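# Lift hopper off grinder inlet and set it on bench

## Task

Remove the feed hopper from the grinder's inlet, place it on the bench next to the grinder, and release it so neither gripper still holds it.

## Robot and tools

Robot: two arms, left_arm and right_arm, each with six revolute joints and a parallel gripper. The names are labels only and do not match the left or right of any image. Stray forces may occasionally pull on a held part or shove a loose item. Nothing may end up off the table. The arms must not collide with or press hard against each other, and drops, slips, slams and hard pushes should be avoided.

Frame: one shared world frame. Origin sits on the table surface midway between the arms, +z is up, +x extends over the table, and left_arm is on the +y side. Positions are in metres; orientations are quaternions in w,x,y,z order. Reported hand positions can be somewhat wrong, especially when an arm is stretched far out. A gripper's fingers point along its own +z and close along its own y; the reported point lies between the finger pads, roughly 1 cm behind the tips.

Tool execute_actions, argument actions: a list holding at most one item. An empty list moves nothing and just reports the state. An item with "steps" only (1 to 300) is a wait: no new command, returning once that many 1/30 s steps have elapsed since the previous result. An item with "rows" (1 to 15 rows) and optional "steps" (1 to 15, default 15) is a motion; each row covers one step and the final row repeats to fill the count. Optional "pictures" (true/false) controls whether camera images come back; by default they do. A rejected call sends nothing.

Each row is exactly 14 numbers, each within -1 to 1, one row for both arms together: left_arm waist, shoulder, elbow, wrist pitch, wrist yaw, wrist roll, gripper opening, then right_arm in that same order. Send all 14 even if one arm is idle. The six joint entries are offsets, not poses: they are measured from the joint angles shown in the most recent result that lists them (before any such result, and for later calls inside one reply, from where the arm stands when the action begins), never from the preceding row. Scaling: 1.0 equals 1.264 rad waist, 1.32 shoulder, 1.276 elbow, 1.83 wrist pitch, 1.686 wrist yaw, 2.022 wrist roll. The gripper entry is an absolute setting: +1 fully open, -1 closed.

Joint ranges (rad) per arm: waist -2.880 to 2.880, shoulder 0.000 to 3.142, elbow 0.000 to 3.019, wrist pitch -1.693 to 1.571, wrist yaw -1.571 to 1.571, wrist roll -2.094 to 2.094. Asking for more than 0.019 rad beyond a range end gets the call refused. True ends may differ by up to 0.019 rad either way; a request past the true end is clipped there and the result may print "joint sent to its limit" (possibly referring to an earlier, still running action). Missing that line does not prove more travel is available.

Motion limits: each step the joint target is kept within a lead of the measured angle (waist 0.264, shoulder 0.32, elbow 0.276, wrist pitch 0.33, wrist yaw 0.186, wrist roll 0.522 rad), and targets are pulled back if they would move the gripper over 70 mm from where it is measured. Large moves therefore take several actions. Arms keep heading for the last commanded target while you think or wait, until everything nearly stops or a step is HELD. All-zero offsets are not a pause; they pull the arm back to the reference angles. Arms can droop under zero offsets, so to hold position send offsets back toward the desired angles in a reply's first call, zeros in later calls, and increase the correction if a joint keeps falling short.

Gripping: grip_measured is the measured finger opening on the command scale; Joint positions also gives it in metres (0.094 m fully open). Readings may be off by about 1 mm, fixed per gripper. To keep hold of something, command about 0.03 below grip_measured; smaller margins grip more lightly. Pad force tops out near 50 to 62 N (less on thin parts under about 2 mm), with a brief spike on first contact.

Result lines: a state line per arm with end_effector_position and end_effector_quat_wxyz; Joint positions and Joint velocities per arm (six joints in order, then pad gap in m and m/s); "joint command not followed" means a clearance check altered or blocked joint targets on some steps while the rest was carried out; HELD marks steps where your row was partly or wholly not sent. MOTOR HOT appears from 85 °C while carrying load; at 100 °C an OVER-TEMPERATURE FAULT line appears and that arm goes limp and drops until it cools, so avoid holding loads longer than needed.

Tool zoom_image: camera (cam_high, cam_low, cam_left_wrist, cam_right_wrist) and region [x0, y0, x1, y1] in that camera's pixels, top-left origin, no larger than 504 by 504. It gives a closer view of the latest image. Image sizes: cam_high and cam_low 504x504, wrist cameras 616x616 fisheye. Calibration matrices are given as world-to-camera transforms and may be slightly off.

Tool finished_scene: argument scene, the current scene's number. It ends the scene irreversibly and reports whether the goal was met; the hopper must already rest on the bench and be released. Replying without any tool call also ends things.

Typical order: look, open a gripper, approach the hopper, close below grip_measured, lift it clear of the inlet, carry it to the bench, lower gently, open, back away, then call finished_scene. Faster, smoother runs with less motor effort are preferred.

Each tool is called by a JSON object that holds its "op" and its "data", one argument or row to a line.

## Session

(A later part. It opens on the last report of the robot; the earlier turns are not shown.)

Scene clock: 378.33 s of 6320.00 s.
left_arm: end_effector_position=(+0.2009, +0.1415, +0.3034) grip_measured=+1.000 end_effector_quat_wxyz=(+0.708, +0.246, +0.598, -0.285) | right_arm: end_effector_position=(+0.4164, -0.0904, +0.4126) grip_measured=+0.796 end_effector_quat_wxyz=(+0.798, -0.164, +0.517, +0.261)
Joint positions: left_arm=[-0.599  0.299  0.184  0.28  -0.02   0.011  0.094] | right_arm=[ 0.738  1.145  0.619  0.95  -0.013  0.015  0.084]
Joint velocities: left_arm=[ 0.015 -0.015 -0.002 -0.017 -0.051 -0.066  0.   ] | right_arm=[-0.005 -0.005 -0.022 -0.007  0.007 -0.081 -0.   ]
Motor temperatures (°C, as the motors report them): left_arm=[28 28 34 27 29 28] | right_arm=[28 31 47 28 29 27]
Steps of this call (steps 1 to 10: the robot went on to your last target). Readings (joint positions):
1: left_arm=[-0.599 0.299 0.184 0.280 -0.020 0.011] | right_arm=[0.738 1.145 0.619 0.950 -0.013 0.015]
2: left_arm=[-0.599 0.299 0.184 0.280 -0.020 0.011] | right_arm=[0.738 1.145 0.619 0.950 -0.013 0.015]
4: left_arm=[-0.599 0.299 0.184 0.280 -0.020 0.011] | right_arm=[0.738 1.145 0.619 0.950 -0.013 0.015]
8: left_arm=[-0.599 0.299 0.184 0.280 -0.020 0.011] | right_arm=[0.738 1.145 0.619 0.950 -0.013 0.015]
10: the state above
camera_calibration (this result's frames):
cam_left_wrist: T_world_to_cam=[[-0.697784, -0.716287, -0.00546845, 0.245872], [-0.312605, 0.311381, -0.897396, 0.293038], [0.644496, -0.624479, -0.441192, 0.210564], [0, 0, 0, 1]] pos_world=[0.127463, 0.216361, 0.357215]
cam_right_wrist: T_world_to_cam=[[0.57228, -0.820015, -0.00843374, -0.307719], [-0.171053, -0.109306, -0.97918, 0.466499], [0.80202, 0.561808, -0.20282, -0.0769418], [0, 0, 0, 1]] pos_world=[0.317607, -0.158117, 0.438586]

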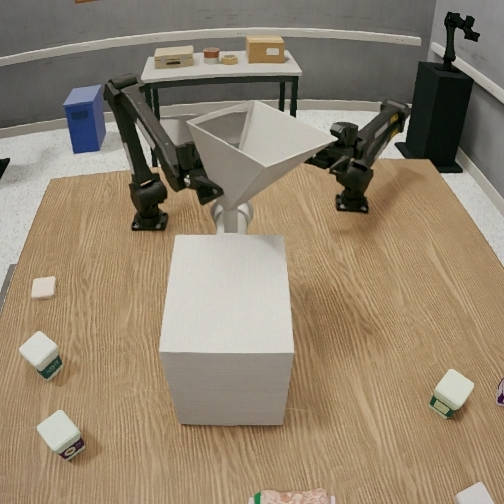

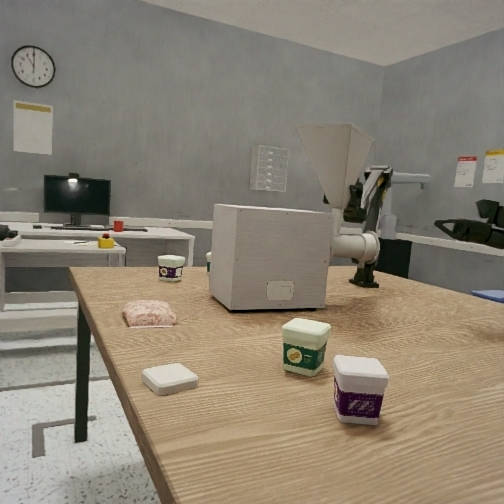

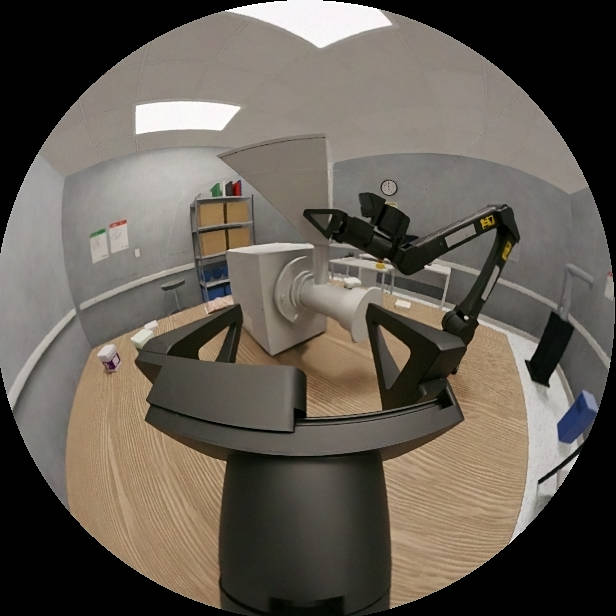

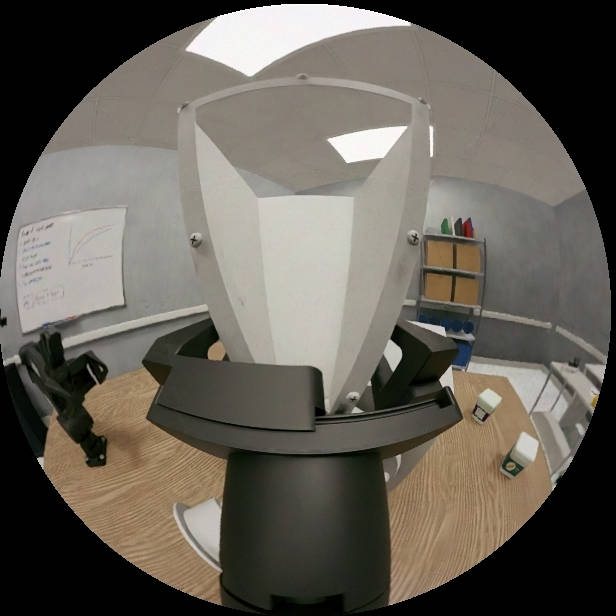

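{"op": "execute_actions", "data": {
  "actions": [
    {"rows":[[0,0,0,0,0,0,1,0.012,-0.045,0.045,0.025,-0.005,0,0.75],[0,0,0,0,0,0,1,0.022,-0.040,0.052,0.023,-0.009,0,0.75],[0,0,0,0,0,0,1,0.028,-0.035,0.060,0.020,-0.012,0,0.75],[0,0,0,0,0,0,1,0.028,-0.030,0.068,0.017,-0.012,0,0.75],[0,0,0,0,0,0,1,0.028,-0.026,0.076,0.014,-0.012,0,0.75],[0,0,0,0,0,0,1,0.028,-0.023,0.082,0.011,-0.012,0,0.75],[0,0,0,0,0,0,1,0.028,-0.022,0.085,0.009,-0.012,0,0.75],[0,0,0,0,0,0,1,0.028,-0.022,0.087,0.007,-0.012,0,0.75],[0,0,0,0,0,0,1,0.028,-0.022,0.088,0.005,-0.012,0,0.75],[0,0,0,0,0,0,1,0.028,-0.022,0.089,0.003,-0.012,0,0.75],[0,0,0,0,0,0,1,0.028,-0.022,0.090,0.001,-0.012,0,0.75],[0,0,0,0,0,0,1,0.028,-0.022,0.091,0.0,-0.012,0,0.75]],"steps":15}
  ],
  "pictures": false
}}

{"op": "execute_actions", "data": {
  "actions": [
    {"steps":8}
  ],
  "pictures": false
}}

Scene clock: 399.27 s of 6320.00 s.
left_arm: end_effector_position=(+0.2009, +0.1415, +0.3034) grip_measured=+1.000 end_effector_quat_wxyz=(+0.708, +0.246, +0.598, -0.285) | right_arm: end_effector_position=(+0.4208, -0.0810, +0.3940) grip_measured=+0.784 end_effector_quat_wxyz=(+0.781, -0.182, +0.539, +0.256)
Joint positions: left_arm=[-0.599  0.299  0.184  0.28  -0.02   0.011  0.094] | right_arm=[ 0.744  1.161  0.619  0.903 -0.026  0.001  0.084]
Joint velocities: left_arm=[-0.005 -0.015 -0.007  0.002 -0.11   0.022  0.   ] | right_arm=[-0.015  0.005 -0.007 -0.095  0.066  0.066 -0.   ]
Motor temperatures (°C, as the motors report them): left_arm=[28 28 34 27 29 28] | right_arm=[28 31 48 28 29 27]
Steps of this call (steps 1 to 15: the robot went on to your last target; steps 16 to 90: nothing new was sent; then 17.43 s passed at rest; steps 91 to 105: all 15 steps of this action). Readings (joint positions):
91: left_arm=[-0.599 0.299 0.184 0.280 -0.020 0.011] | right_arm=[0.738 1.145 0.619 0.950 -0.013 0.015]
92: left_arm=[-0.599 0.299 0.184 0.280 -0.020 0.011] | right_arm=[0.738 1.145 0.619 0.949 -0.015 0.015]
94: left_arm=[-0.599 0.299 0.184 0.280 -0.020 0.011] | right_arm=[0.738 1.145 0.619 0.946 -0.020 0.012]
98: left_arm=[-0.599 0.299 0.184 0.280 -0.020 0.011] | right_arm=[0.742 1.150 0.619 0.938 -0.024 0.009]
105: the state above

Scene clock: 399.53 s of 6320.00 s.
left_arm: end_effector_position=(+0.2009, +0.1415, +0.3034) grip_measured=+1.000 end_effector_quat_wxyz=(+0.708, +0.246, +0.598, -0.285) | right_arm: end_effector_position=(+0.4211, -0.0809, +0.3933) grip_measured=+0.784 end_effector_quat_wxyz=(+0.780, -0.183, +0.541, +0.255)
Joint positions: left_arm=[-0.599  0.299  0.184  0.28  -0.02   0.011  0.094] | right_arm=[ 0.744  1.161  0.619  0.899 -0.025 -0.     0.084]
Joint velocities: left_arm=[-0.024 -0.024  0.007 -0.007 -0.066  0.007  0.   ] | right_arm=[ 0.005  0.005 -0.012  0.012 -0.051  0.081  0.   ]
Motor temperatures (°C, as the motors report them): left_arm=[28 28 34 27 29 28] | right_arm=[28 31 49 28 29 27]
Steps of this call (steps 1 to 8: the robot went on to your last target). Readings (joint positions):
1: left_arm=[-0.599 0.299 0.184 0.280 -0.020 0.011] | right_arm=[0.744 1.161 0.619 0.900 -0.026 0.000]
2: left_arm=[-0.599 0.299 0.184 0.280 -0.020 0.011] | right_arm=[0.744 1.161 0.619 0.899 -0.026 -0.000]
4: left_arm=[-0.599 0.299 0.184 0.280 -0.020 0.011] | right_arm=[0.744 1.161 0.619 0.899 -0.025 -0.000]
8: the state above

{"op": "execute_actions", "data": {
  "actions": [
    {"rows":[[0,0,0,0,0,0,1,0.01,-0.04,0.045,0.03,0,0,0.74]],"steps":3}
  ]
}}

{"op": "zoom_image", "data": {
  "camera": "cam_left_wrist",
  "region": [285, 205, 365, 295]
}}

Scene clock: 400.30 s of 6320.00 s.
left_arm: end_effector_position=(+0.2009, +0.1415, +0.3034) grip_measured=+1.000 end_effector_quat_wxyz=(+0.708, +0.246, +0.598, -0.285) | right_arm: end_effector_position=(+0.4213, -0.0812, +0.3933) grip_measured=+0.783 end_effector_quat_wxyz=(+0.781, -0.182, +0.541, +0.255)
Joint positions: left_arm=[-0.599  0.299  0.184  0.28  -0.02   0.011  0.094] | right_arm=[ 0.744  1.161  0.619  0.899 -0.023 -0.001  0.084]
Joint velocities: left_arm=[ 0.005 -0.024 -0.012  0.007  0.007 -0.037  0.   ] | right_arm=[ 0.005 -0.015  0.027 -0.002  0.007 -0.037 -0.   ]
Motor temperatures (°C, as the motors report them): left_arm=[28 28 34 27 29 28] | right_arm=[28 31 49 28 29 27]
Steps of this call (steps 1 to 15: the robot went on to your last target; steps 16 to 20: nothing new was sent; steps 21 to 23: all 3 steps of this action). Readings (joint positions):
21: left_arm=[-0.599 0.299 0.184 0.280 -0.020 0.011] | right_arm=[0.744 1.161 0.619 0.899 -0.024 -0.001]
22: left_arm=[-0.599 0.299 0.184 0.280 -0.020 0.011] | right_arm=[0.744 1.161 0.619 0.899 -0.023 -0.001]
23: the state above
camera_calibration (this result's frames):
cam_left_wrist: T_world_to_cam=[[-0.697784, -0.716287, -0.00546845, 0.245872], [-0.312605, 0.311381, -0.897396, 0.293038], [0.644496, -0.624479, -0.441192, 0.210564], [0, 0, 0, 1]] pos_world=[0.127463, 0.216361, 0.357215]
cam_right_wrist: T_world_to_cam=[[0.580115, -0.814471, 0.0101669, -0.313284], [-0.212758, -0.163564, -0.963318, 0.456316], [0.786257, 0.556672, -0.268172, -0.0580047], [0, 0, 0, 1]] pos_world=[0.324433, -0.148235, 0.427208]

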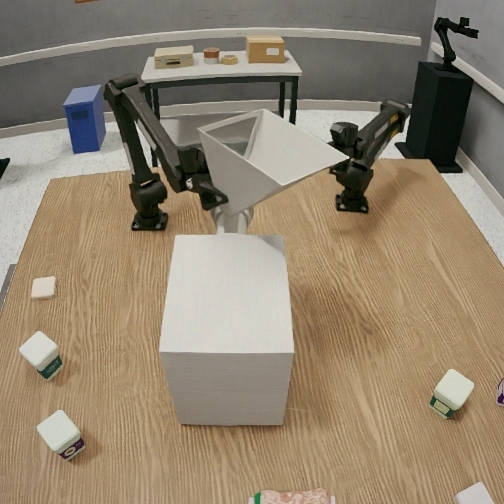

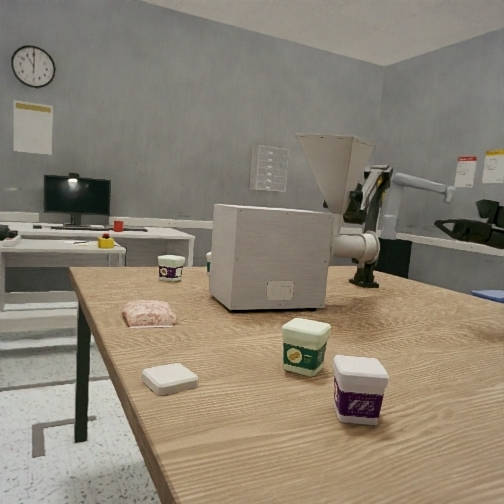

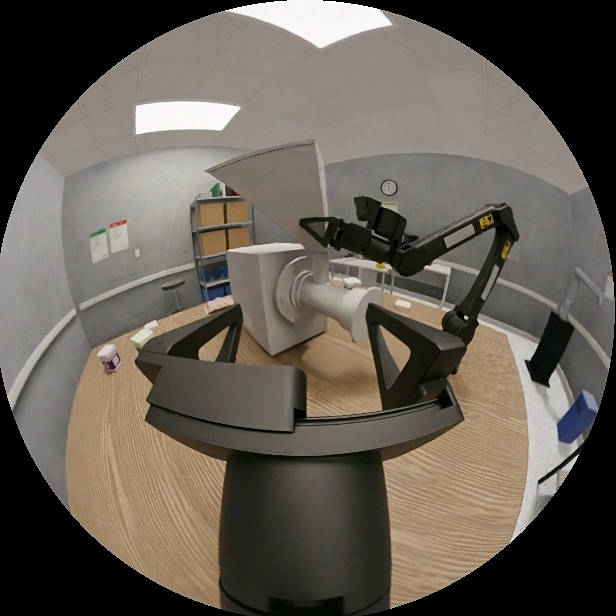

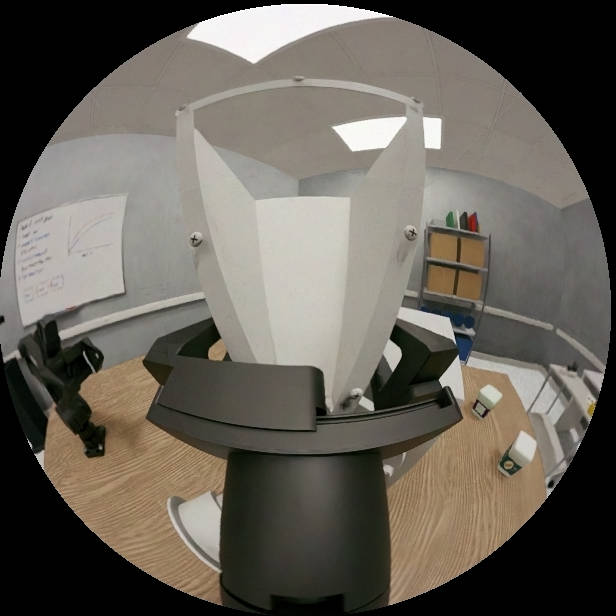

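Region (285, 205, 365, 295) of cam_left_wrist's 616x616 image, scaled by 5.600, with more detail than that image has.

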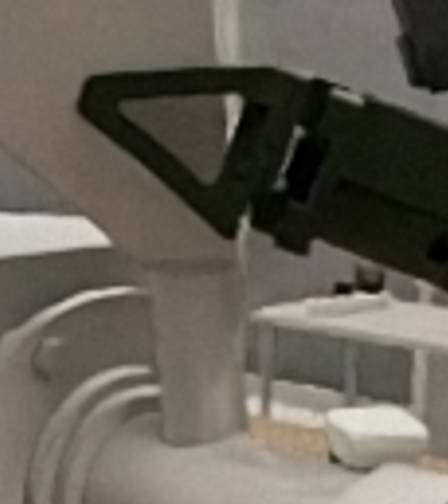

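{"op": "execute_actions", "data": {
  "actions": [
    {"rows":[[0.04,0.02,0.04,0.01,0,0,0.6,0,-0.034,0.042,0.036,0.002,0.005,0.74],[0.09,0.05,0.07,0.02,0,0,0.2,-0.002,-0.033,0.042,0.042,0.004,0.008,0.74],[0.14,0.09,0.11,0.03,0.01,0,-0.2,-0.004,-0.032,0.042,0.047,0.005,0.01,0.74],[0.19,0.14,0.15,0.04,0.01,0,-0.6,-0.006,-0.032,0.042,0.051,0.006,0.012,0.74],[0.23,0.20,0.20,0.05,0.012,0,-1,-0.008,-0.032,0.042,0.053,0.006,0.013,0.74],[0.27,0.26,0.25,0.065,0.012,0,-1,-0.008,-0.032,0.042,0.055,0.006,0.014,0.74],[0.30,0.33,0.31,0.08,0.012,0,-1,-0.008,-0.032,0.042,0.057,0.006,0.014,0.74],[0.316,0.40,0.37,0.095,0.012,0,-1,-0.008,-0.032,0.042,0.059,0.006,0.014,0.74],[0.316,0.47,0.43,0.11,0.012,0,-1,-0.008,-0.032,0.042,0.061,0.006,0.014,0.74],[0.316,0.54,0.49,0.125,0.012,0,-1,-0.008,-0.032,0.042,0.063,0.006,0.014,0.74],[0.316,0.61,0.55,0.14,0.012,0,-1,-0.008,-0.032,0.042,0.065,0.006,0.014,0.74],[0.316,0.68,0.61,0.155,0.012,0,-1,-0.008,-0.032,0.042,0.066,0.006,0.014,0.74],[0.316,0.75,0.67,0.17,0.012,0,-1,-0.008,-0.032,0.042,0.067,0.006,0.014,0.74],[0.316,0.82,0.73,0.182,0.012,0,-1,-0.008,-0.032,0.042,0.068,0.006,0.014,0.74],[0.316,0.879,0.778,0.194,0.012,0,-1,-0.008,-0.032,0.042,0.068,0.006,0.014,0.74]],"steps":15}
  ],
  "pictures": false
}}

{"op": "execute_actions", "data": {
  "actions": [
    {"steps":30}
  ]
}}

Scene clock: 409.60 s of 6320.00 s.
left_arm: end_effector_position=(+0.4006, +0.1727, +0.3506) grip_measured=-0.987 end_effector_quat_wxyz=(+0.727, +0.140, +0.655, -0.147) | right_arm: end_effector_position=(+0.4221, -0.0824, +0.3935) grip_measured=+0.783 end_effector_quat_wxyz=(+0.781, -0.177, +0.542, +0.255)
Joint positions: left_arm=[-0.221  0.95   0.54   0.512 -0.004  0.011  0.001] | right_arm=[ 0.744  1.162  0.619  0.901 -0.015  0.006  0.084]
Joint velocities: left_arm=[ 0.093  1.88   1.14   0.74   0.11  -0.051  0.001] | right_arm=[-0.005 -0.005  0.017 -0.012  0.022  0.081  0.   ]
Motor temperatures (°C, as the motors report them): left_arm=[28 28 35 27 29 28] | right_arm=[28 31 49 28 28 27]
Steps of this call (steps 1 to 15: the robot went on to your last target; steps 16 to 90: nothing new was sent; then 5.80 s passed at rest; steps 91 to 105: all 15 steps of this action). Readings (joint positions):
91: left_arm=[-0.596 0.300 0.184 0.280 -0.019 0.011] | right_arm=[0.744 1.161 0.619 0.899 -0.023 -0.001]
92: left_arm=[-0.582 0.305 0.185 0.284 -0.018 0.011] | right_arm=[0.744 1.161 0.619 0.899 -0.021 -0.001]
94: left_arm=[-0.507 0.346 0.202 0.300 -0.006 0.011] | right_arm=[0.744 1.161 0.619 0.899 -0.018 0.001]
98: left_arm=[-0.340 0.520 0.295 0.346 -0.004 0.011] | right_arm=[0.744 1.161 0.619 0.899 -0.015 0.006]
105: the state above

Scene clock: 410.60 s of 6320.00 s.
left_arm: end_effector_position=(+0.5833, +0.0999, +0.4473) grip_measured=-0.987 end_effector_quat_wxyz=(+0.781, +0.124, +0.593, -0.154) | right_arm: end_effector_position=(+0.4221, -0.0824, +0.3935) grip_measured=+0.783 end_effector_quat_wxyz=(+0.781, -0.177, +0.542, +0.255)
Joint positions: left_arm=[-0.21   1.474  1.121  0.622 -0.002  0.011  0.001] | right_arm=[ 0.744  1.162  0.619  0.901 -0.015  0.006  0.084]
Joint velocities: left_arm=[-0.005 -0.005 -0.002 -0.007  0.007  0.037 -0.002] | right_arm=[-0.005 -0.005  0.017  0.002  0.037  0.022 -0.002]
Motor temperatures (°C, as the motors report them): left_arm=[28 28 35 27 29 28] | right_arm=[28 31 49 28 28 27]
Steps of this call (steps 1 to 30: the robot went on to your last target). Readings (joint positions):
1: left_arm=[-0.218 1.014 0.581 0.534 -0.004 0.011] | right_arm=[0.744 1.162 0.619 0.901 -0.015 0.006]
2: left_arm=[-0.217 1.079 0.623 0.553 -0.004 0.011] | right_arm=[0.744 1.162 0.619 0.901 -0.015 0.006]
4: left_arm=[-0.216 1.206 0.712 0.579 -0.004 0.011] | right_arm=[0.744 1.162 0.619 0.901 -0.015 0.006]
8: left_arm=[-0.216 1.416 0.887 0.592 -0.004 0.011] | right_arm=[0.744 1.162 0.619 0.901 -0.015 0.006]
30: the state above
camera_calibration (this result's frames):
cam_left_wrist: T_world_to_cam=[[-0.38841, -0.921454, -0.00782697, 0.3248], [-0.315174, 0.140823, -0.938528, 0.591603], [0.865912, -0.362066, -0.345115, -0.196728], [0, 0, 0, 1]] pos_world=[0.482962, 0.144748, 0.489884]
cam_right_wrist: T_world_to_cam=[[0.57568, -0.817675, 0.000802927, -0.309436], [-0.217737, -0.154243, -0.963743, 0.459587], [0.788152, 0.554632, -0.266832, -0.0593897], [0, 0, 0, 1]] pos_world=[0.325013, -0.149191, 0.427325]

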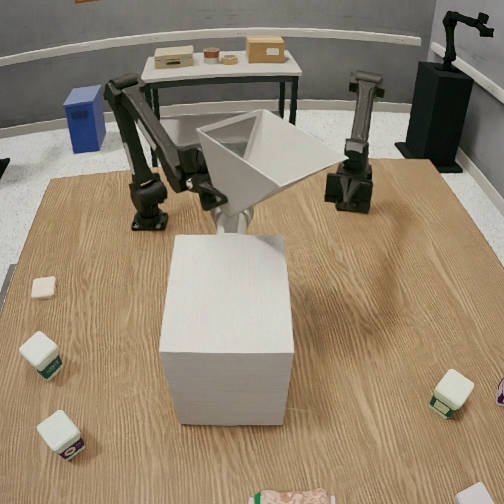

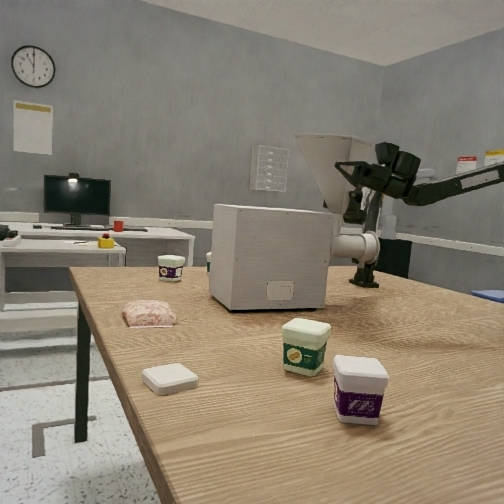

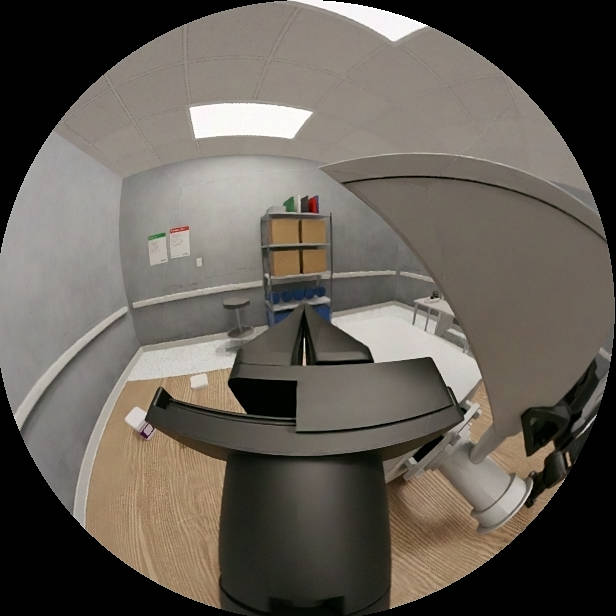

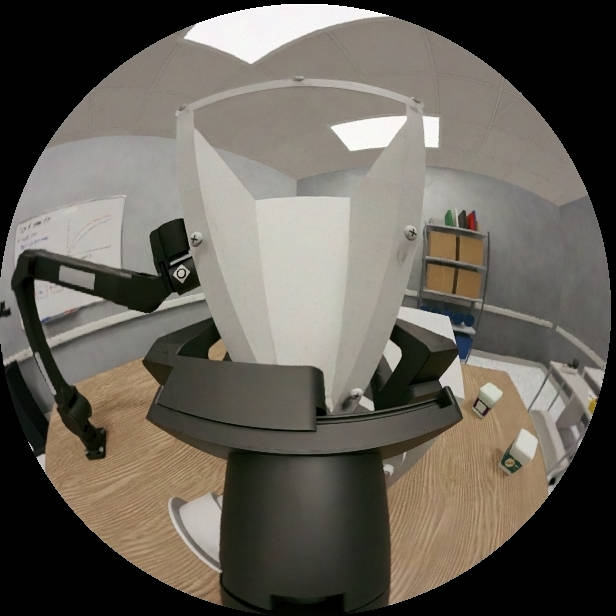

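{"op": "execute_actions", "data": {
  "actions": [
    {"rows":[[-0.005,-0.02,-0.005,0.012,0,0,-1,0,-0.034,0.043,0.035,0,0,0.74],[-0.012,-0.03,-0.012,0.017,0,0,-1,0,-0.034,0.043,0.035,0,0,0.74],[-0.02,-0.04,-0.02,0.022,0,0,-1,0,-0.034,0.043,0.035,0,0,0.74],[-0.03,-0.05,-0.03,0.027,0,0,-1,0,-0.034,0.043,0.035,0,0,0.74],[-0.04,-0.058,-0.04,0.031,0,0,-1,0,-0.034,0.043,0.035,0,0,0.74],[-0.052,-0.064,-0.048,0.035,0,0,-1,0,-0.034,0.043,0.035,0,0,0.74],[-0.064,-0.068,-0.054,0.038,0,0,-1,0,-0.034,0.043,0.035,0,0,0.74],[-0.076,-0.068,-0.058,0.038,0,0,-1,0,-0.034,0.043,0.035,0,0,0.74],[-0.087,-0.068,-0.058,0.038,0,0,-1,0,-0.034,0.043,0.035,0,0,0.74],[-0.097,-0.068,-0.058,0.038,0,0,-1,0,-0.034,0.043,0.035,0,0,0.74],[-0.105,-0.068,-0.058,0.038,0,0,-1,0,-0.034,0.043,0.035,0,0,0.74],[-0.111,-0.068,-0.058,0.038,0,0,-1,0,-0.034,0.043,0.035,0,0,0.74],[-0.115,-0.068,-0.058,0.038,0,0,-1,0,-0.034,0.043,0.035,0,0,0.74]],"steps":15}
  ],
  "pictures": false
}}

{"op": "execute_actions", "data": {
  "actions": [
    {"steps":8}
  ]
}}

Scene clock: 413.90 s of 6320.00 s.
left_arm: end_effector_position=(+0.5185, +0.0417, +0.4610) grip_measured=-0.987 end_effector_quat_wxyz=(+0.784, +0.153, +0.565, -0.206) | right_arm: end_effector_position=(+0.4222, -0.0839, +0.3950) grip_measured=+0.776 end_effector_quat_wxyz=(+0.782, -0.174, +0.542, +0.255)
Joint positions: left_arm=[-0.341  1.401  1.049  0.673 -0.013  0.011  0.001] | right_arm=[ 0.743  1.159  0.619  0.901 -0.01   0.009  0.083]
Joint velocities: left_arm=[-0.044 -0.024 -0.081  0.017  0.007  0.095  0.   ] | right_arm=[-0.015 -0.024 -0.002 -0.012 -0.007  0.022 -0.   ]
Motor temperatures (°C, as the motors report them): left_arm=[28 28 35 27 29 28] | right_arm=[28 31 49 29 28 27]
Steps of this call (steps 1 to 15: the robot went on to your last target; steps 16 to 84: nothing new was sent; steps 85 to 99: all 15 steps of this action). Readings (joint positions):
85: left_arm=[-0.210 1.474 1.121 0.623 -0.002 0.011] | right_arm=[0.744 1.162 0.619 0.901 -0.015 0.006]
86: left_arm=[-0.210 1.474 1.120 0.625 -0.002 0.011] | right_arm=[0.744 1.162 0.619 0.901 -0.015 0.006]
88: left_arm=[-0.213 1.466 1.109 0.637 -0.002 0.011] | right_arm=[0.744 1.162 0.619 0.901 -0.015 0.006]
92: left_arm=[-0.252 1.428 1.064 0.663 -0.002 0.011] | right_arm=[0.744 1.162 0.619 0.901 -0.015 0.006]
99: the state above

Scene clock: 414.17 s of 6320.00 s.
left_arm: end_effector_position=(+0.5184, +0.0418, +0.4590) grip_measured=-0.987 end_effector_quat_wxyz=(+0.783, +0.153, +0.566, -0.206) | right_arm: end_effector_position=(+0.4221, -0.0839, +0.3951) grip_measured=+0.776 end_effector_quat_wxyz=(+0.782, -0.174, +0.541, +0.255)
Joint positions: left_arm=[-0.341  1.401  1.046  0.673 -0.013  0.011  0.001] | right_arm=[ 0.743  1.158  0.619  0.901 -0.011  0.009  0.083]
Joint velocities: left_arm=[-0.005  0.015  0.002  0.017  0.051  0.022  0.001] | right_arm=[-0.024  0.005  0.007 -0.007 -0.051 -0.022  0.001]
Motor temperatures (°C, as the motors report them): left_arm=[28 28 35 27 29 28] | right_arm=[28 31 49 29 28 27]
Steps of this call (steps 1 to 8: the robot went on to your last target). Readings (joint positions):
1: left_arm=[-0.341 1.401 1.048 0.673 -0.013 0.011] | right_arm=[0.743 1.158 0.619 0.901 -0.010 0.009]
2: left_arm=[-0.341 1.401 1.047 0.673 -0.013 0.011] | right_arm=[0.743 1.158 0.619 0.901 -0.010 0.009]
4: left_arm=[-0.341 1.401 1.046 0.673 -0.013 0.011] | right_arm=[0.743 1.158 0.619 0.901 -0.010 0.009]
8: the state above
camera_calibration (this result's frames):
cam_left_wrist: T_world_to_cam=[[-0.496969, -0.867759, -0.00400463, 0.298397], [-0.257822, 0.152059, -0.954152, 0.567268], [0.828583, -0.473152, -0.299296, -0.154546], [0, 0, 0, 1]] pos_world=[0.422603, 0.0995551, 0.4962]
cam_right_wrist: T_world_to_cam=[[0.572186, -0.820119, -0.00282664, -0.308017], [-0.217713, -0.148571, -0.964639, 0.461722], [0.790699, 0.552568, -0.26356, -0.0606394], [0, 0, 0, 1]] pos_world=[0.324713, -0.150505, 0.428542]

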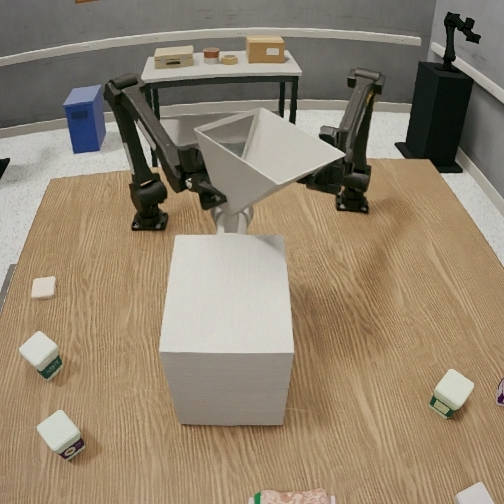

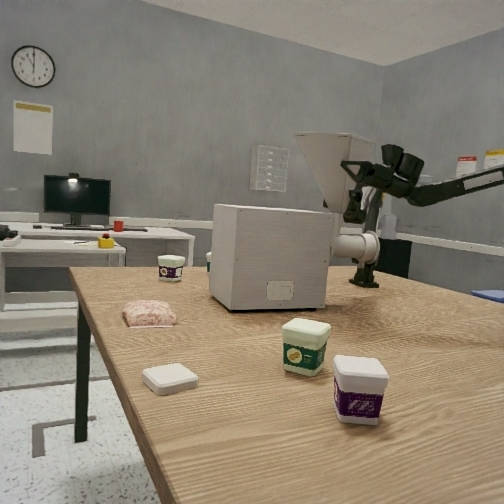

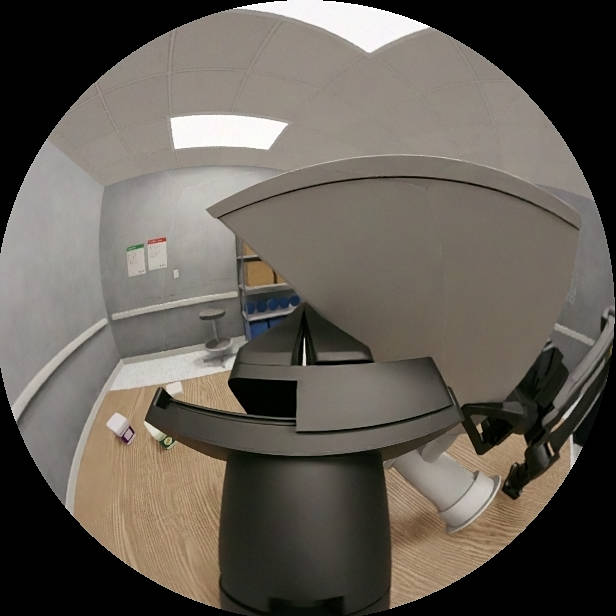

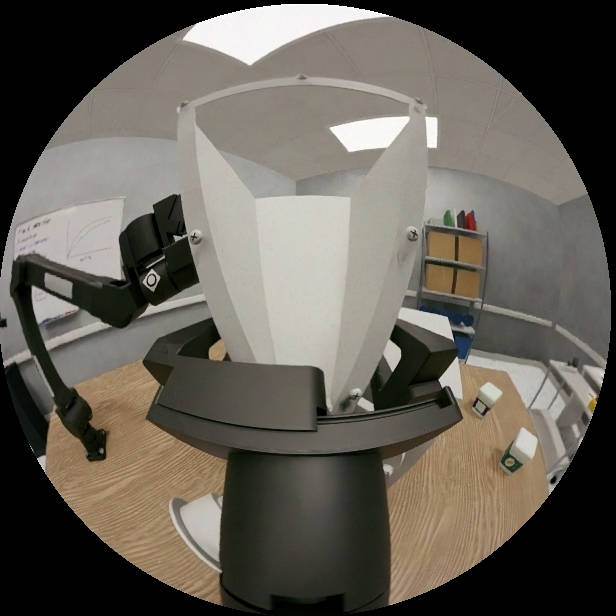

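{"op": "execute_actions", "data": {
  "actions": [
    {"rows":[[-0.012,-0.02,0.01,0.008,0,0,-1,0,-0.032,0.042,0.04,0,0,0.735],[-0.013,-0.025,0.014,0.01,0,0,-1,0,-0.032,0.042,0.043,0,0,0.735],[-0.014,-0.03,0.018,0.012,0,0,-1,0,-0.032,0.042,0.046,0,0,0.735],[-0.015,-0.035,0.02,0.012,0,0,-1,0,-0.032,0.042,0.049,0,0,0.735],[-0.015,-0.039,0.02,0.012,0,0,-1,0,-0.032,0.042,0.052,0,0,0.735],[-0.015,-0.042,0.02,0.012,0,0,-1,0,-0.032,0.042,0.054,0,0,0.735],[-0.015,-0.045,0.02,0.012,0,0,-1,0,-0.032,0.042,0.056,0,0,0.735],[-0.015,-0.047,0.02,0.012,0,0,-1,0,-0.032,0.042,0.058,0,0,0.735],[-0.015,-0.049,0.02,0.012,0,0,-1,0,-0.032,0.042,0.060,0,0,0.735],[-0.015,-0.051,0.02,0.012,0,0,-1,0,-0.032,0.042,0.062,0,0,0.735],[-0.015,-0.053,0.02,0.012,0,0,-1,0,-0.032,0.042,0.063,0,0,0.735]],"steps":15}
  ],
  "pictures": false
}}

{"op": "execute_actions", "data": {
  "actions": [
    {"steps":6}
  ]
}}

Scene clock: 416.77 s of 6320.00 s.
left_arm: end_effector_position=(+0.5105, +0.0472, +0.4756) grip_measured=-0.987 end_effector_quat_wxyz=(+0.792, +0.149, +0.555, -0.207) | right_arm: end_effector_position=(+0.4204, -0.0854, +0.4009) grip_measured=+0.776 end_effector_quat_wxyz=(+0.789, -0.170, +0.532, +0.257)
Joint positions: left_arm=[-0.341  1.373  1.046  0.673 -0.016  0.011  0.001] | right_arm=[ 0.743  1.158  0.619  0.926 -0.01   0.009  0.083]
Joint velocities: left_arm=[-0.005 -0.093 -0.017 -0.007  0.037 -0.081 -0.   ] | right_arm=[-0.015  0.005 -0.002  0.066 -0.022  0.007 -0.   ]
Motor temperatures (°C, as the motors report them): left_arm=[28 29 35 27 30 28] | right_arm=[28 31 49 29 28 27]
Steps of this call (steps 1 to 15: the robot went on to your last target; steps 16 to 63: nothing new was sent; steps 64 to 78: all 15 steps of this action). Readings (joint positions):
64: left_arm=[-0.341 1.401 1.046 0.673 -0.014 0.011] | right_arm=[0.743 1.158 0.619 0.901 -0.011 0.009]
65: left_arm=[-0.341 1.401 1.046 0.673 -0.015 0.011] | right_arm=[0.743 1.158 0.619 0.901 -0.011 0.009]
67: left_arm=[-0.341 1.401 1.046 0.673 -0.015 0.011] | right_arm=[0.743 1.158 0.619 0.901 -0.011 0.009]
71: left_arm=[-0.341 1.397 1.046 0.673 -0.015 0.011] | right_arm=[0.743 1.158 0.619 0.905 -0.011 0.009]
78: the state above

Scene clock: 416.97 s of 6320.00 s.
left_arm: end_effector_position=(+0.5091, +0.0482, +0.4785) grip_measured=-0.987 end_effector_quat_wxyz=(+0.793, +0.148, +0.553, -0.208) | right_arm: end_effector_position=(+0.4200, -0.0857, +0.4020) grip_measured=+0.776 end_effector_quat_wxyz=(+0.790, -0.169, +0.530, +0.257)
Joint positions: left_arm=[-0.341  1.368  1.046  0.673 -0.017  0.011  0.001] | right_arm=[ 0.743  1.158  0.619  0.931 -0.009  0.009  0.083]
Joint velocities: left_arm=[-0.005  0.005 -0.007 -0.002  0.037  0.007  0.001] | right_arm=[ 0.005  0.005  0.007 -0.002 -0.066 -0.037 -0.001]
Motor temperatures (°C, as the motors report them): left_arm=[28 29 35 27 30 28] | right_arm=[28 31 49 29 28 27]
Steps of this call (steps 1 to 6: the robot went on to your last target). Readings (joint positions):
1: left_arm=[-0.341 1.370 1.046 0.673 -0.017 0.011] | right_arm=[0.743 1.158 0.619 0.929 -0.010 0.009]
2: left_arm=[-0.341 1.369 1.046 0.673 -0.017 0.011] | right_arm=[0.743 1.158 0.619 0.930 -0.010 0.009]
4: left_arm=[-0.341 1.368 1.046 0.673 -0.017 0.011] | right_arm=[0.743 1.158 0.619 0.931 -0.009 0.009]
6: the state above
camera_calibration (this result's frames):
cam_left_wrist: T_world_to_cam=[[-0.493441, -0.869777, -0.00206749, 0.296737], [-0.231682, 0.133728, -0.963556, 0.574639], [0.838355, -0.474979, -0.267499, -0.158088], [0, 0, 0, 1]] pos_world=[0.41209, 0.106161, 0.512022]
cam_right_wrist: T_world_to_cam=[[0.571217, -0.82079, -0.0039003, -0.307492], [-0.194851, -0.130985, -0.972047, 0.462465], [0.797336, 0.55601, -0.234753, -0.0703338], [0, 0, 0, 1]] pos_world=[0.321836, -0.152704, 0.431828]

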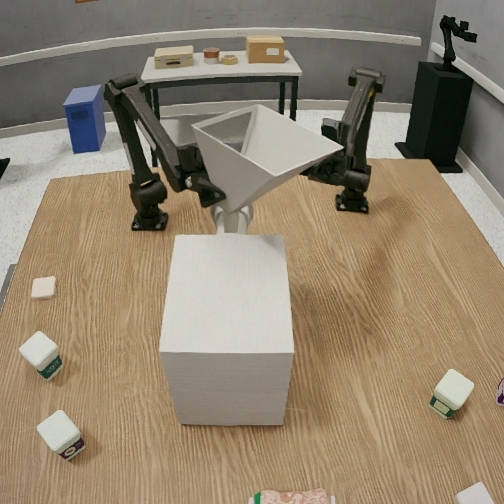

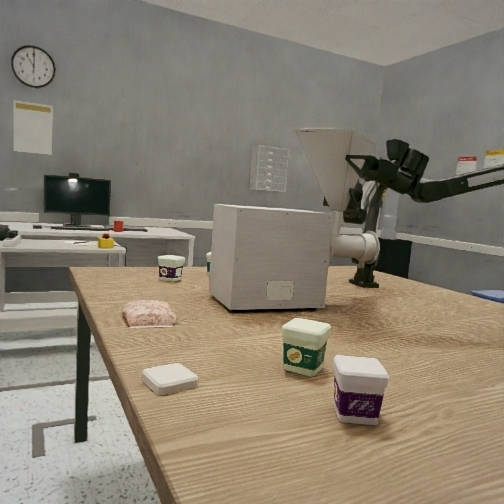

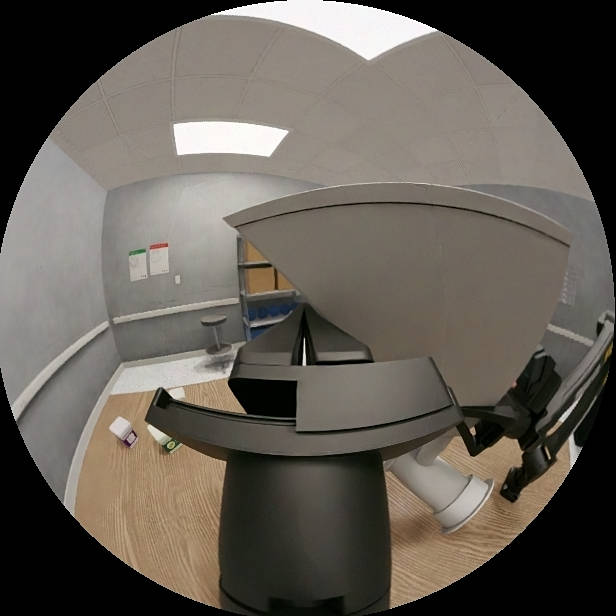

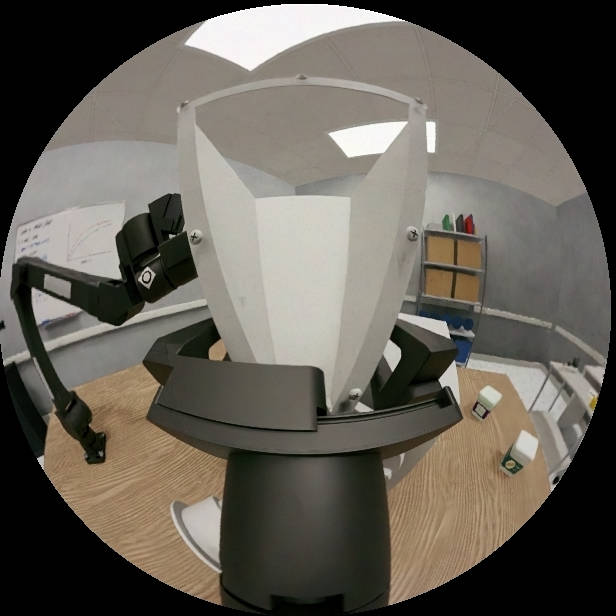

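{"op": "execute_actions", "data": {
  "actions": [
    {"rows":[[-0.018,-0.024,0.03,0.01,-0.003,0,-1,0,-0.030,0.048,0.036,0,0,0.735],[-0.020,-0.022,0.04,0.01,-0.004,0,-1,0,-0.028,0.054,0.030,0,0,0.735],[-0.022,-0.021,0.05,0.01,-0.005,0,-1,0,-0.026,0.059,0.025,0,0,0.735],[-0.023,-0.02,0.057,0.01,-0.005,0,-1,0,-0.024,0.063,0.022,0,0,0.735],[-0.024,-0.02,0.062,0.01,-0.005,0,-1,0,-0.023,0.066,0.020,0,0,0.735],[-0.024,-0.02,0.066,0.01,-0.005,0,-1,0,-0.022,0.069,0.019,0,0,0.735],[-0.024,-0.02,0.069,0.01,-0.005,0,-1,0,-0.022,0.071,0.019,0,0,0.735],[-0.024,-0.02,0.072,0.01,-0.005,0,-1,0,-0.022,0.073,0.019,0,0,0.735],[-0.024,-0.02,0.075,0.01,-0.005,0,-1,0,-0.022,0.075,0.019,0,0,0.735],[-0.024,-0.02,0.077,0.01,-0.005,0,-1,0,-0.022,0.077,0.019,0,0,0.735],[-0.024,-0.02,0.079,0.01,-0.005,0,-1,0,-0.022,0.078,0.019,0,0,0.735],[-0.024,-0.02,0.081,0.01,-0.005,0,-1,0,-0.022,0.079,0.019,0,0,0.735]],"steps":15}
  ],
  "pictures": false
}}

{"op": "execute_actions", "data": {
  "actions": [
    {"steps":6}
  ],
  "pictures": false
}}

Scene clock: 419.23 s of 6320.00 s.
left_arm: end_effector_position=(+0.5090, +0.0479, +0.4803) grip_measured=-0.987 end_effector_quat_wxyz=(+0.794, +0.143, +0.553, -0.205) | right_arm: end_effector_position=(+0.4202, -0.0859, +0.4020) grip_measured=+0.776 end_effector_quat_wxyz=(+0.790, -0.168, +0.530, +0.257)
Joint positions: left_arm=[-0.345  1.368  1.049  0.673 -0.032  0.011  0.001] | right_arm=[ 0.743  1.158  0.619  0.931 -0.007  0.011  0.083]
Joint velocities: left_arm=[ 0.005  0.005  0.007  0.002  0.007 -0.037 -0.   ] | right_arm=[ 0.005 -0.005  0.017 -0.012 -0.095 -0.066 -0.001]
Motor temperatures (°C, as the motors report them): left_arm=[28 29 36 27 30 28] | right_arm=[28 31 49 29 28 27]
Steps of this call (steps 1 to 15: the robot went on to your last target; steps 16 to 53: nothing new was sent; steps 54 to 68: all 15 steps of this action). Readings (joint positions):
54: left_arm=[-0.341 1.368 1.046 0.673 -0.020 0.011] | right_arm=[0.743 1.158 0.619 0.931 -0.009 0.009]
55: left_arm=[-0.342 1.368 1.046 0.673 -0.023 0.011] | right_arm=[0.743 1.158 0.619 0.931 -0.009 0.009]
57: left_arm=[-0.344 1.368 1.046 0.673 -0.030 0.011] | right_arm=[0.743 1.158 0.619 0.931 -0.009 0.009]
61: left_arm=[-0.345 1.368 1.046 0.673 -0.032 0.011] | right_arm=[0.743 1.158 0.619 0.931 -0.009 0.009]
68: the state above

Scene clock: 419.43 s of 6320.00 s.
left_arm: end_effector_position=(+0.5090, +0.0479, +0.4803) grip_measured=-0.987 end_effector_quat_wxyz=(+0.794, +0.143, +0.553, -0.205) | right_arm: end_effector_position=(+0.4202, -0.0859, +0.4020) grip_measured=+0.776 end_effector_quat_wxyz=(+0.790, -0.168, +0.530, +0.257)
Joint positions: left_arm=[-0.345  1.368  1.049  0.673 -0.032  0.011  0.001] | right_arm=[ 0.743  1.158  0.619  0.931 -0.007  0.011  0.083]
Joint velocities: left_arm=[-0.015 -0.024 -0.002 -0.017 -0.051 -0.007 -0.001] | right_arm=[-0.015 -0.015 -0.002  0.012 -0.007  0.022 -0.   ]
Motor temperatures (°C, as the motors report them): left_arm=[28 29 36 27 30 28] | right_arm=[28 31 49 29 28 27]
Steps of this call (steps 1 to 6: the robot went on to your last target). Readings (joint positions):
1: left_arm=[-0.345 1.368 1.049 0.673 -0.032 0.011] | right_arm=[0.743 1.158 0.619 0.931 -0.007 0.011]
2: left_arm=[-0.345 1.368 1.049 0.673 -0.032 0.011] | right_arm=[0.743 1.158 0.619 0.931 -0.007 0.011]
4: left_arm=[-0.345 1.368 1.049 0.673 -0.032 0.011] | right_arm=[0.743 1.158 0.619 0.931 -0.007 0.011]
6: the state above

{"op": "execute_actions", "data": {
  "actions": [
    {"rows":[[-0.02,-0.025,0.06,0.012,0.008,0,-1,0,-0.021,0.072,0.018,0,0,0.735],[-0.02,-0.03,0.05,0.012,0.01,0,-1,0,-0.020,0.074,0.017,0,0,0.735],[-0.02,-0.035,0.043,0.012,0.012,0,-1,0,-0.018,0.076,0.015,0,0,0.735],[-0.02,-0.04,0.038,0.012,0.012,0,-1,0,-0.016,0.078,0.013,0,0,0.735],[-0.02,-0.043,0.035,0.012,0.012,0,-1,0,-0.015,0.080,0.012,0,0,0.735],[-0.02,-0.046,0.035,0.012,0.012,0,-1,0,-0.014,0.082,0.011,0,0,0.735],[-0.02,-0.048,0.035,0.012,0.012,0,-1,0,-0.013,0.084,0.010,0,0,0.735],[-0.02,-0.050,0.035,0.012,0.012,0,-1,0,-0.012,0.086,0.009,0,0,0.735],[-0.02,-0.052,0.035,0.012,0.012,0,-1,0,-0.012,0.087,0.009,0,0,0.735],[-0.02,-0.053,0.035,0.012,0.012,0,-1,0,-0.012,0.088,0.009,0,0,0.735]],"steps":15}
  ],
  "pictures": false
}}

{"op": "execute_actions", "data": {
  "actions": [
    {"steps":6}
  ]
}}

Scene clock: 421.07 s of 6320.00 s.
left_arm: end_effector_position=(+0.5063, +0.0489, +0.4850) grip_measured=-0.987 end_effector_quat_wxyz=(+0.796, +0.143, +0.550, -0.207) | right_arm: end_effector_position=(+0.4208, -0.0867, +0.4020) grip_measured=+0.776 end_effector_quat_wxyz=(+0.790, -0.164, +0.532, +0.259)
Joint positions: left_arm=[-0.345  1.36   1.049  0.673 -0.028  0.011  0.001] | right_arm=[ 0.743  1.158  0.619  0.931 -0.002  0.019  0.083]
Joint velocities: left_arm=[-0.015  0.015 -0.002 -0.007  0.037 -0.022  0.   ] | right_arm=[-0.005 -0.005 -0.007 -0.012 -0.051  0.022 -0.   ]
Motor temperatures (°C, as the motors report them): left_arm=[28 29 36 27 30 28] | right_arm=[28 31 50 29 28 27]
Steps of this call (steps 1 to 15: the robot went on to your last target; steps 16 to 34: nothing new was sent; steps 35 to 49: all 15 steps of this action). Readings (joint positions):
35: left_arm=[-0.345 1.368 1.049 0.673 -0.032 0.011] | right_arm=[0.743 1.158 0.619 0.931 -0.007 0.011]
36: left_arm=[-0.345 1.368 1.049 0.673 -0.031 0.011] | right_arm=[0.743 1.158 0.619 0.931 -0.007 0.011]
38: left_arm=[-0.345 1.368 1.049 0.673 -0.029 0.011] | right_arm=[0.743 1.158 0.619 0.931 -0.007 0.011]
42: left_arm=[-0.345 1.365 1.049 0.673 -0.028 0.011] | right_arm=[0.743 1.158 0.619 0.931 -0.005 0.014]
49: the state above

Scene clock: 421.27 s of 6320.00 s.
left_arm: end_effector_position=(+0.5063, +0.0489, +0.4850) grip_measured=-0.987 end_effector_quat_wxyz=(+0.796, +0.143, +0.550, -0.207) | right_arm: end_effector_position=(+0.4208, -0.0867, +0.4020) grip_measured=+0.776 end_effector_quat_wxyz=(+0.790, -0.164, +0.532, +0.259)
Joint positions: left_arm=[-0.345  1.36   1.049  0.673 -0.028  0.011  0.001] | right_arm=[ 0.743  1.158  0.619  0.931 -0.002  0.019  0.083]
Joint velocities: left_arm=[-0.015 -0.005 -0.002 -0.017 -0.037  0.037 -0.002] | right_arm=[-0.015 -0.005  0.007 -0.007  0.095  0.022  0.   ]
Motor temperatures (°C, as the motors report them): left_arm=[28 29 36 27 30 28] | right_arm=[28 31 50 29 28 27]
Steps of this call (steps 1 to 6: the robot went on to your last target). Readings (joint positions):
1: left_arm=[-0.345 1.360 1.049 0.673 -0.028 0.011] | right_arm=[0.743 1.158 0.619 0.931 -0.002 0.019]
2: left_arm=[-0.345 1.360 1.049 0.673 -0.028 0.011] | right_arm=[0.743 1.158 0.619 0.931 -0.002 0.019]
4: left_arm=[-0.345 1.360 1.049 0.673 -0.028 0.011] | right_arm=[0.743 1.158 0.619 0.931 -0.002 0.019]
6: the state above
camera_calibration (this result's frames):
cam_left_wrist: T_world_to_cam=[[-0.488085, -0.872793, 0.00219411, 0.291379], [-0.225274, 0.123549, -0.96643, 0.578775], [0.843223, -0.472195, -0.25692, -0.161437], [0, 0, 0, 1]] pos_world=[0.408728, 0.106577, 0.51723]
cam_right_wrist: T_world_to_cam=[[0.568574, -0.82247, -0.016329, -0.302841], [-0.20225, -0.12052, -0.97189, 0.466434], [0.797383, 0.555894, -0.234869, -0.0703292], [0, 0, 0, 1]] pos_world=[0.322603, -0.153768, 0.431859]

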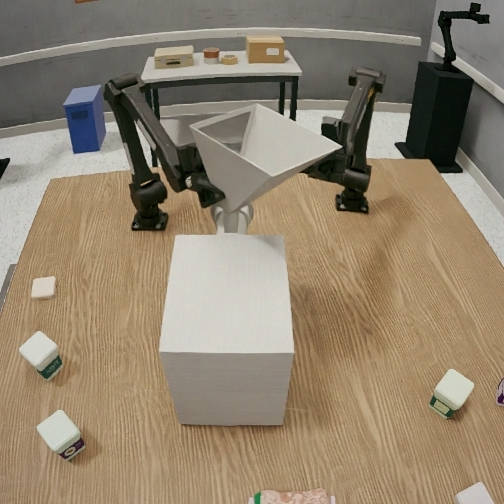

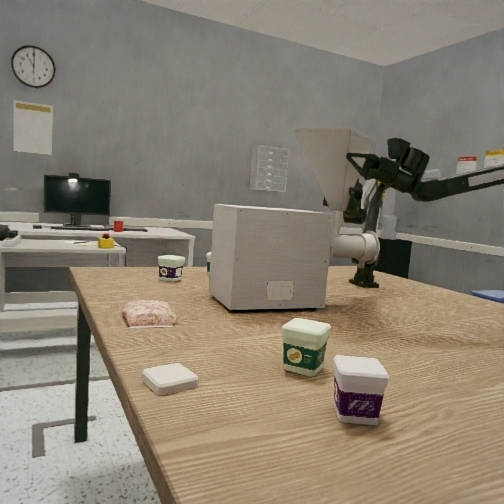

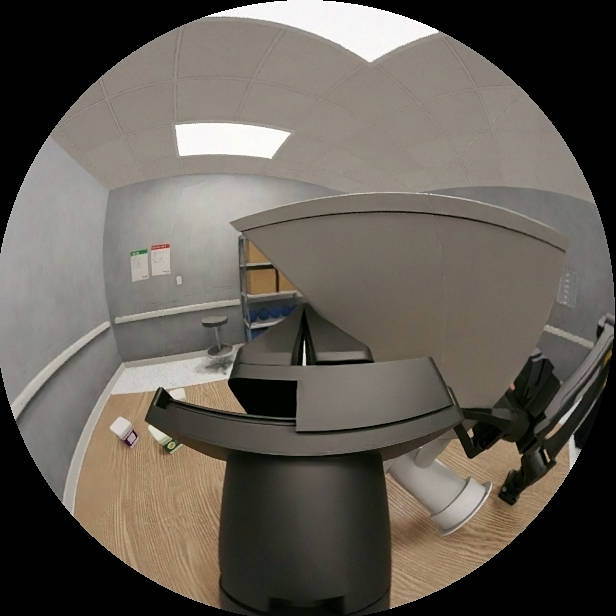

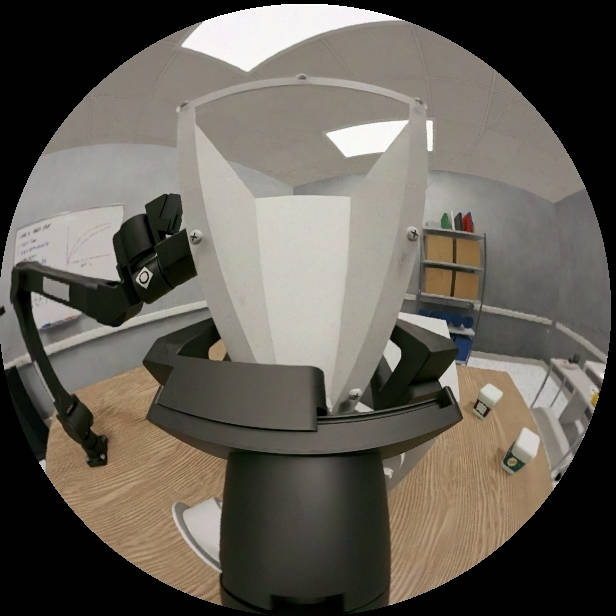

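{"op": "execute_actions", "data": {
  "actions": [
    {"rows":[[-0.012,-0.03,0.033,0.012,0.008,0,-1,0.004,-0.014,0.084,0.011,0.003,-0.008,0.735],[-0.010,-0.02,0.03,0.012,0.008,0,-1,0.008,-0.016,0.083,0.013,0.006,-0.014,0.735],[-0.010,-0.015,0.03,0.012,0.008,0,-1,0.010,-0.018,0.082,0.015,0.009,-0.018,0.735],[-0.011,-0.02,0.03,0.012,0.008,0,-1,0.012,-0.019,0.082,0.016,0.012,-0.02,0.735],[-0.012,-0.025,0.03,0.012,0.008,0,-1,0.013,-0.019,0.082,0.016,0.015,-0.021,0.735],[-0.013,-0.028,0.03,0.012,0.008,0,-1,0.015,-0.019,0.082,0.016,0.018,-0.022,0.735],[-0.014,-0.030,0.03,0.012,0.008,0,-1,0.016,-0.019,0.083,0.016,0.021,-0.023,0.735],[-0.015,-0.031,0.03,0.012,0.008,0,-1,0.018,-0.019,0.083,0.016,0.024,-0.024,0.735],[-0.016,-0.032,0.03,0.012,0.008,0,-1,0.019,-0.019,0.084,0.016,0.027,-0.025,0.735],[-0.017,-0.033,0.03,0.012,0.008,0,-1,0.021,-0.019,0.084,0.016,0.030,-0.026,0.735],[-0.018,-0.034,0.03,0.012,0.008,0,-1,0.022,-0.019,0.085,0.016,0.033,-0.027,0.735],[-0.019,-0.035,0.03,0.012,0.008,0,-1,0.024,-0.019,0.085,0.016,0.036,-0.028,0.735],[-0.020,-0.036,0.03,0.012,0.008,0,-1,0.025,-0.019,0.086,0.016,0.039,-0.029,0.735],[-0.021,-0.036,0.03,0.012,0.008,0,-1,0.026,-0.019,0.086,0.016,0.042,-0.03,0.735]],"steps":15}
  ],
  "pictures": false
}}

{"op": "execute_actions", "data": {
  "actions": [
    {"steps":6}
  ],
  "pictures": false
}}

Scene clock: 427.40 s of 6320.00 s.
left_arm: end_effector_position=(+0.4931, +0.0446, +0.5001) grip_measured=-0.987 end_effector_quat_wxyz=(+0.802, +0.148, +0.536, -0.218) | right_arm: end_effector_position=(+0.4239, -0.0870, +0.3965) grip_measured=+0.775 end_effector_quat_wxyz=(+0.792, -0.153, +0.542, +0.234)
Joint positions: left_arm=[-0.36   1.336  1.049  0.679 -0.018  0.011  0.001] | right_arm=[ 0.763  1.164  0.619  0.919  0.066 -0.015  0.083]
Joint velocities: left_arm=[-0.063 -0.044 -0.002  0.002 -0.007 -0.037  0.   ] | right_arm=[ 0.015  0.005 -0.002  0.012  0.125 -0.037  0.   ]
Motor temperatures (°C, as the motors report them): left_arm=[28 29 37 27 30 28] | right_arm=[28 31 53 28 28 27]
Steps of this call (steps 1 to 15: the robot went on to your last target; steps 16 to 90: nothing new was sent; then 2.63 s passed at rest; steps 91 to 105: all 15 steps of this action). Readings (joint positions):
91: left_arm=[-0.345 1.360 1.049 0.673 -0.028 0.011] | right_arm=[0.743 1.158 0.619 0.931 0.000 0.019]
92: left_arm=[-0.345 1.360 1.049 0.673 -0.028 0.011] | right_arm=[0.743 1.158 0.619 0.931 0.003 0.019]
94: left_arm=[-0.346 1.360 1.049 0.674 -0.023 0.011] | right_arm=[0.743 1.159 0.619 0.930 0.012 0.018]
98: left_arm=[-0.350 1.352 1.049 0.676 -0.019 0.011] | right_arm=[0.750 1.163 0.619 0.921 0.034 0.011]
105: the state above

Scene clock: 427.60 s of 6320.00 s.
left_arm: end_effector_position=(+0.4915, +0.0438, +0.5016) grip_measured=-0.987 end_effector_quat_wxyz=(+0.802, +0.148, +0.535, -0.219) | right_arm: end_effector_position=(+0.4237, -0.0866, +0.3963) grip_measured=+0.775 end_effector_quat_wxyz=(+0.793, -0.154, +0.542, +0.232)
Joint positions: left_arm=[-0.363  1.334  1.049  0.679 -0.018  0.011  0.001] | right_arm=[ 0.764  1.164  0.619  0.919  0.069 -0.019  0.083]
Joint velocities: left_arm=[-0.015 -0.015  0.012 -0.002 -0.037 -0.022 -0.001] | right_arm=[-0.024 -0.005 -0.007  0.007  0.051  0.007 -0.   ]
Motor temperatures (°C, as the motors report them): left_arm=[28 29 37 27 30 28] | right_arm=[28 31 53 28 28 27]
Steps of this call (steps 1 to 6: the robot went on to your last target). Readings (joint positions):
1: left_arm=[-0.361 1.335 1.049 0.679 -0.018 0.011] | right_arm=[0.763 1.164 0.619 0.919 0.068 -0.017]
2: left_arm=[-0.362 1.334 1.049 0.679 -0.018 0.011] | right_arm=[0.764 1.164 0.619 0.919 0.068 -0.018]
4: left_arm=[-0.363 1.334 1.049 0.679 -0.018 0.011] | right_arm=[0.764 1.164 0.619 0.919 0.069 -0.019]
6: the state above


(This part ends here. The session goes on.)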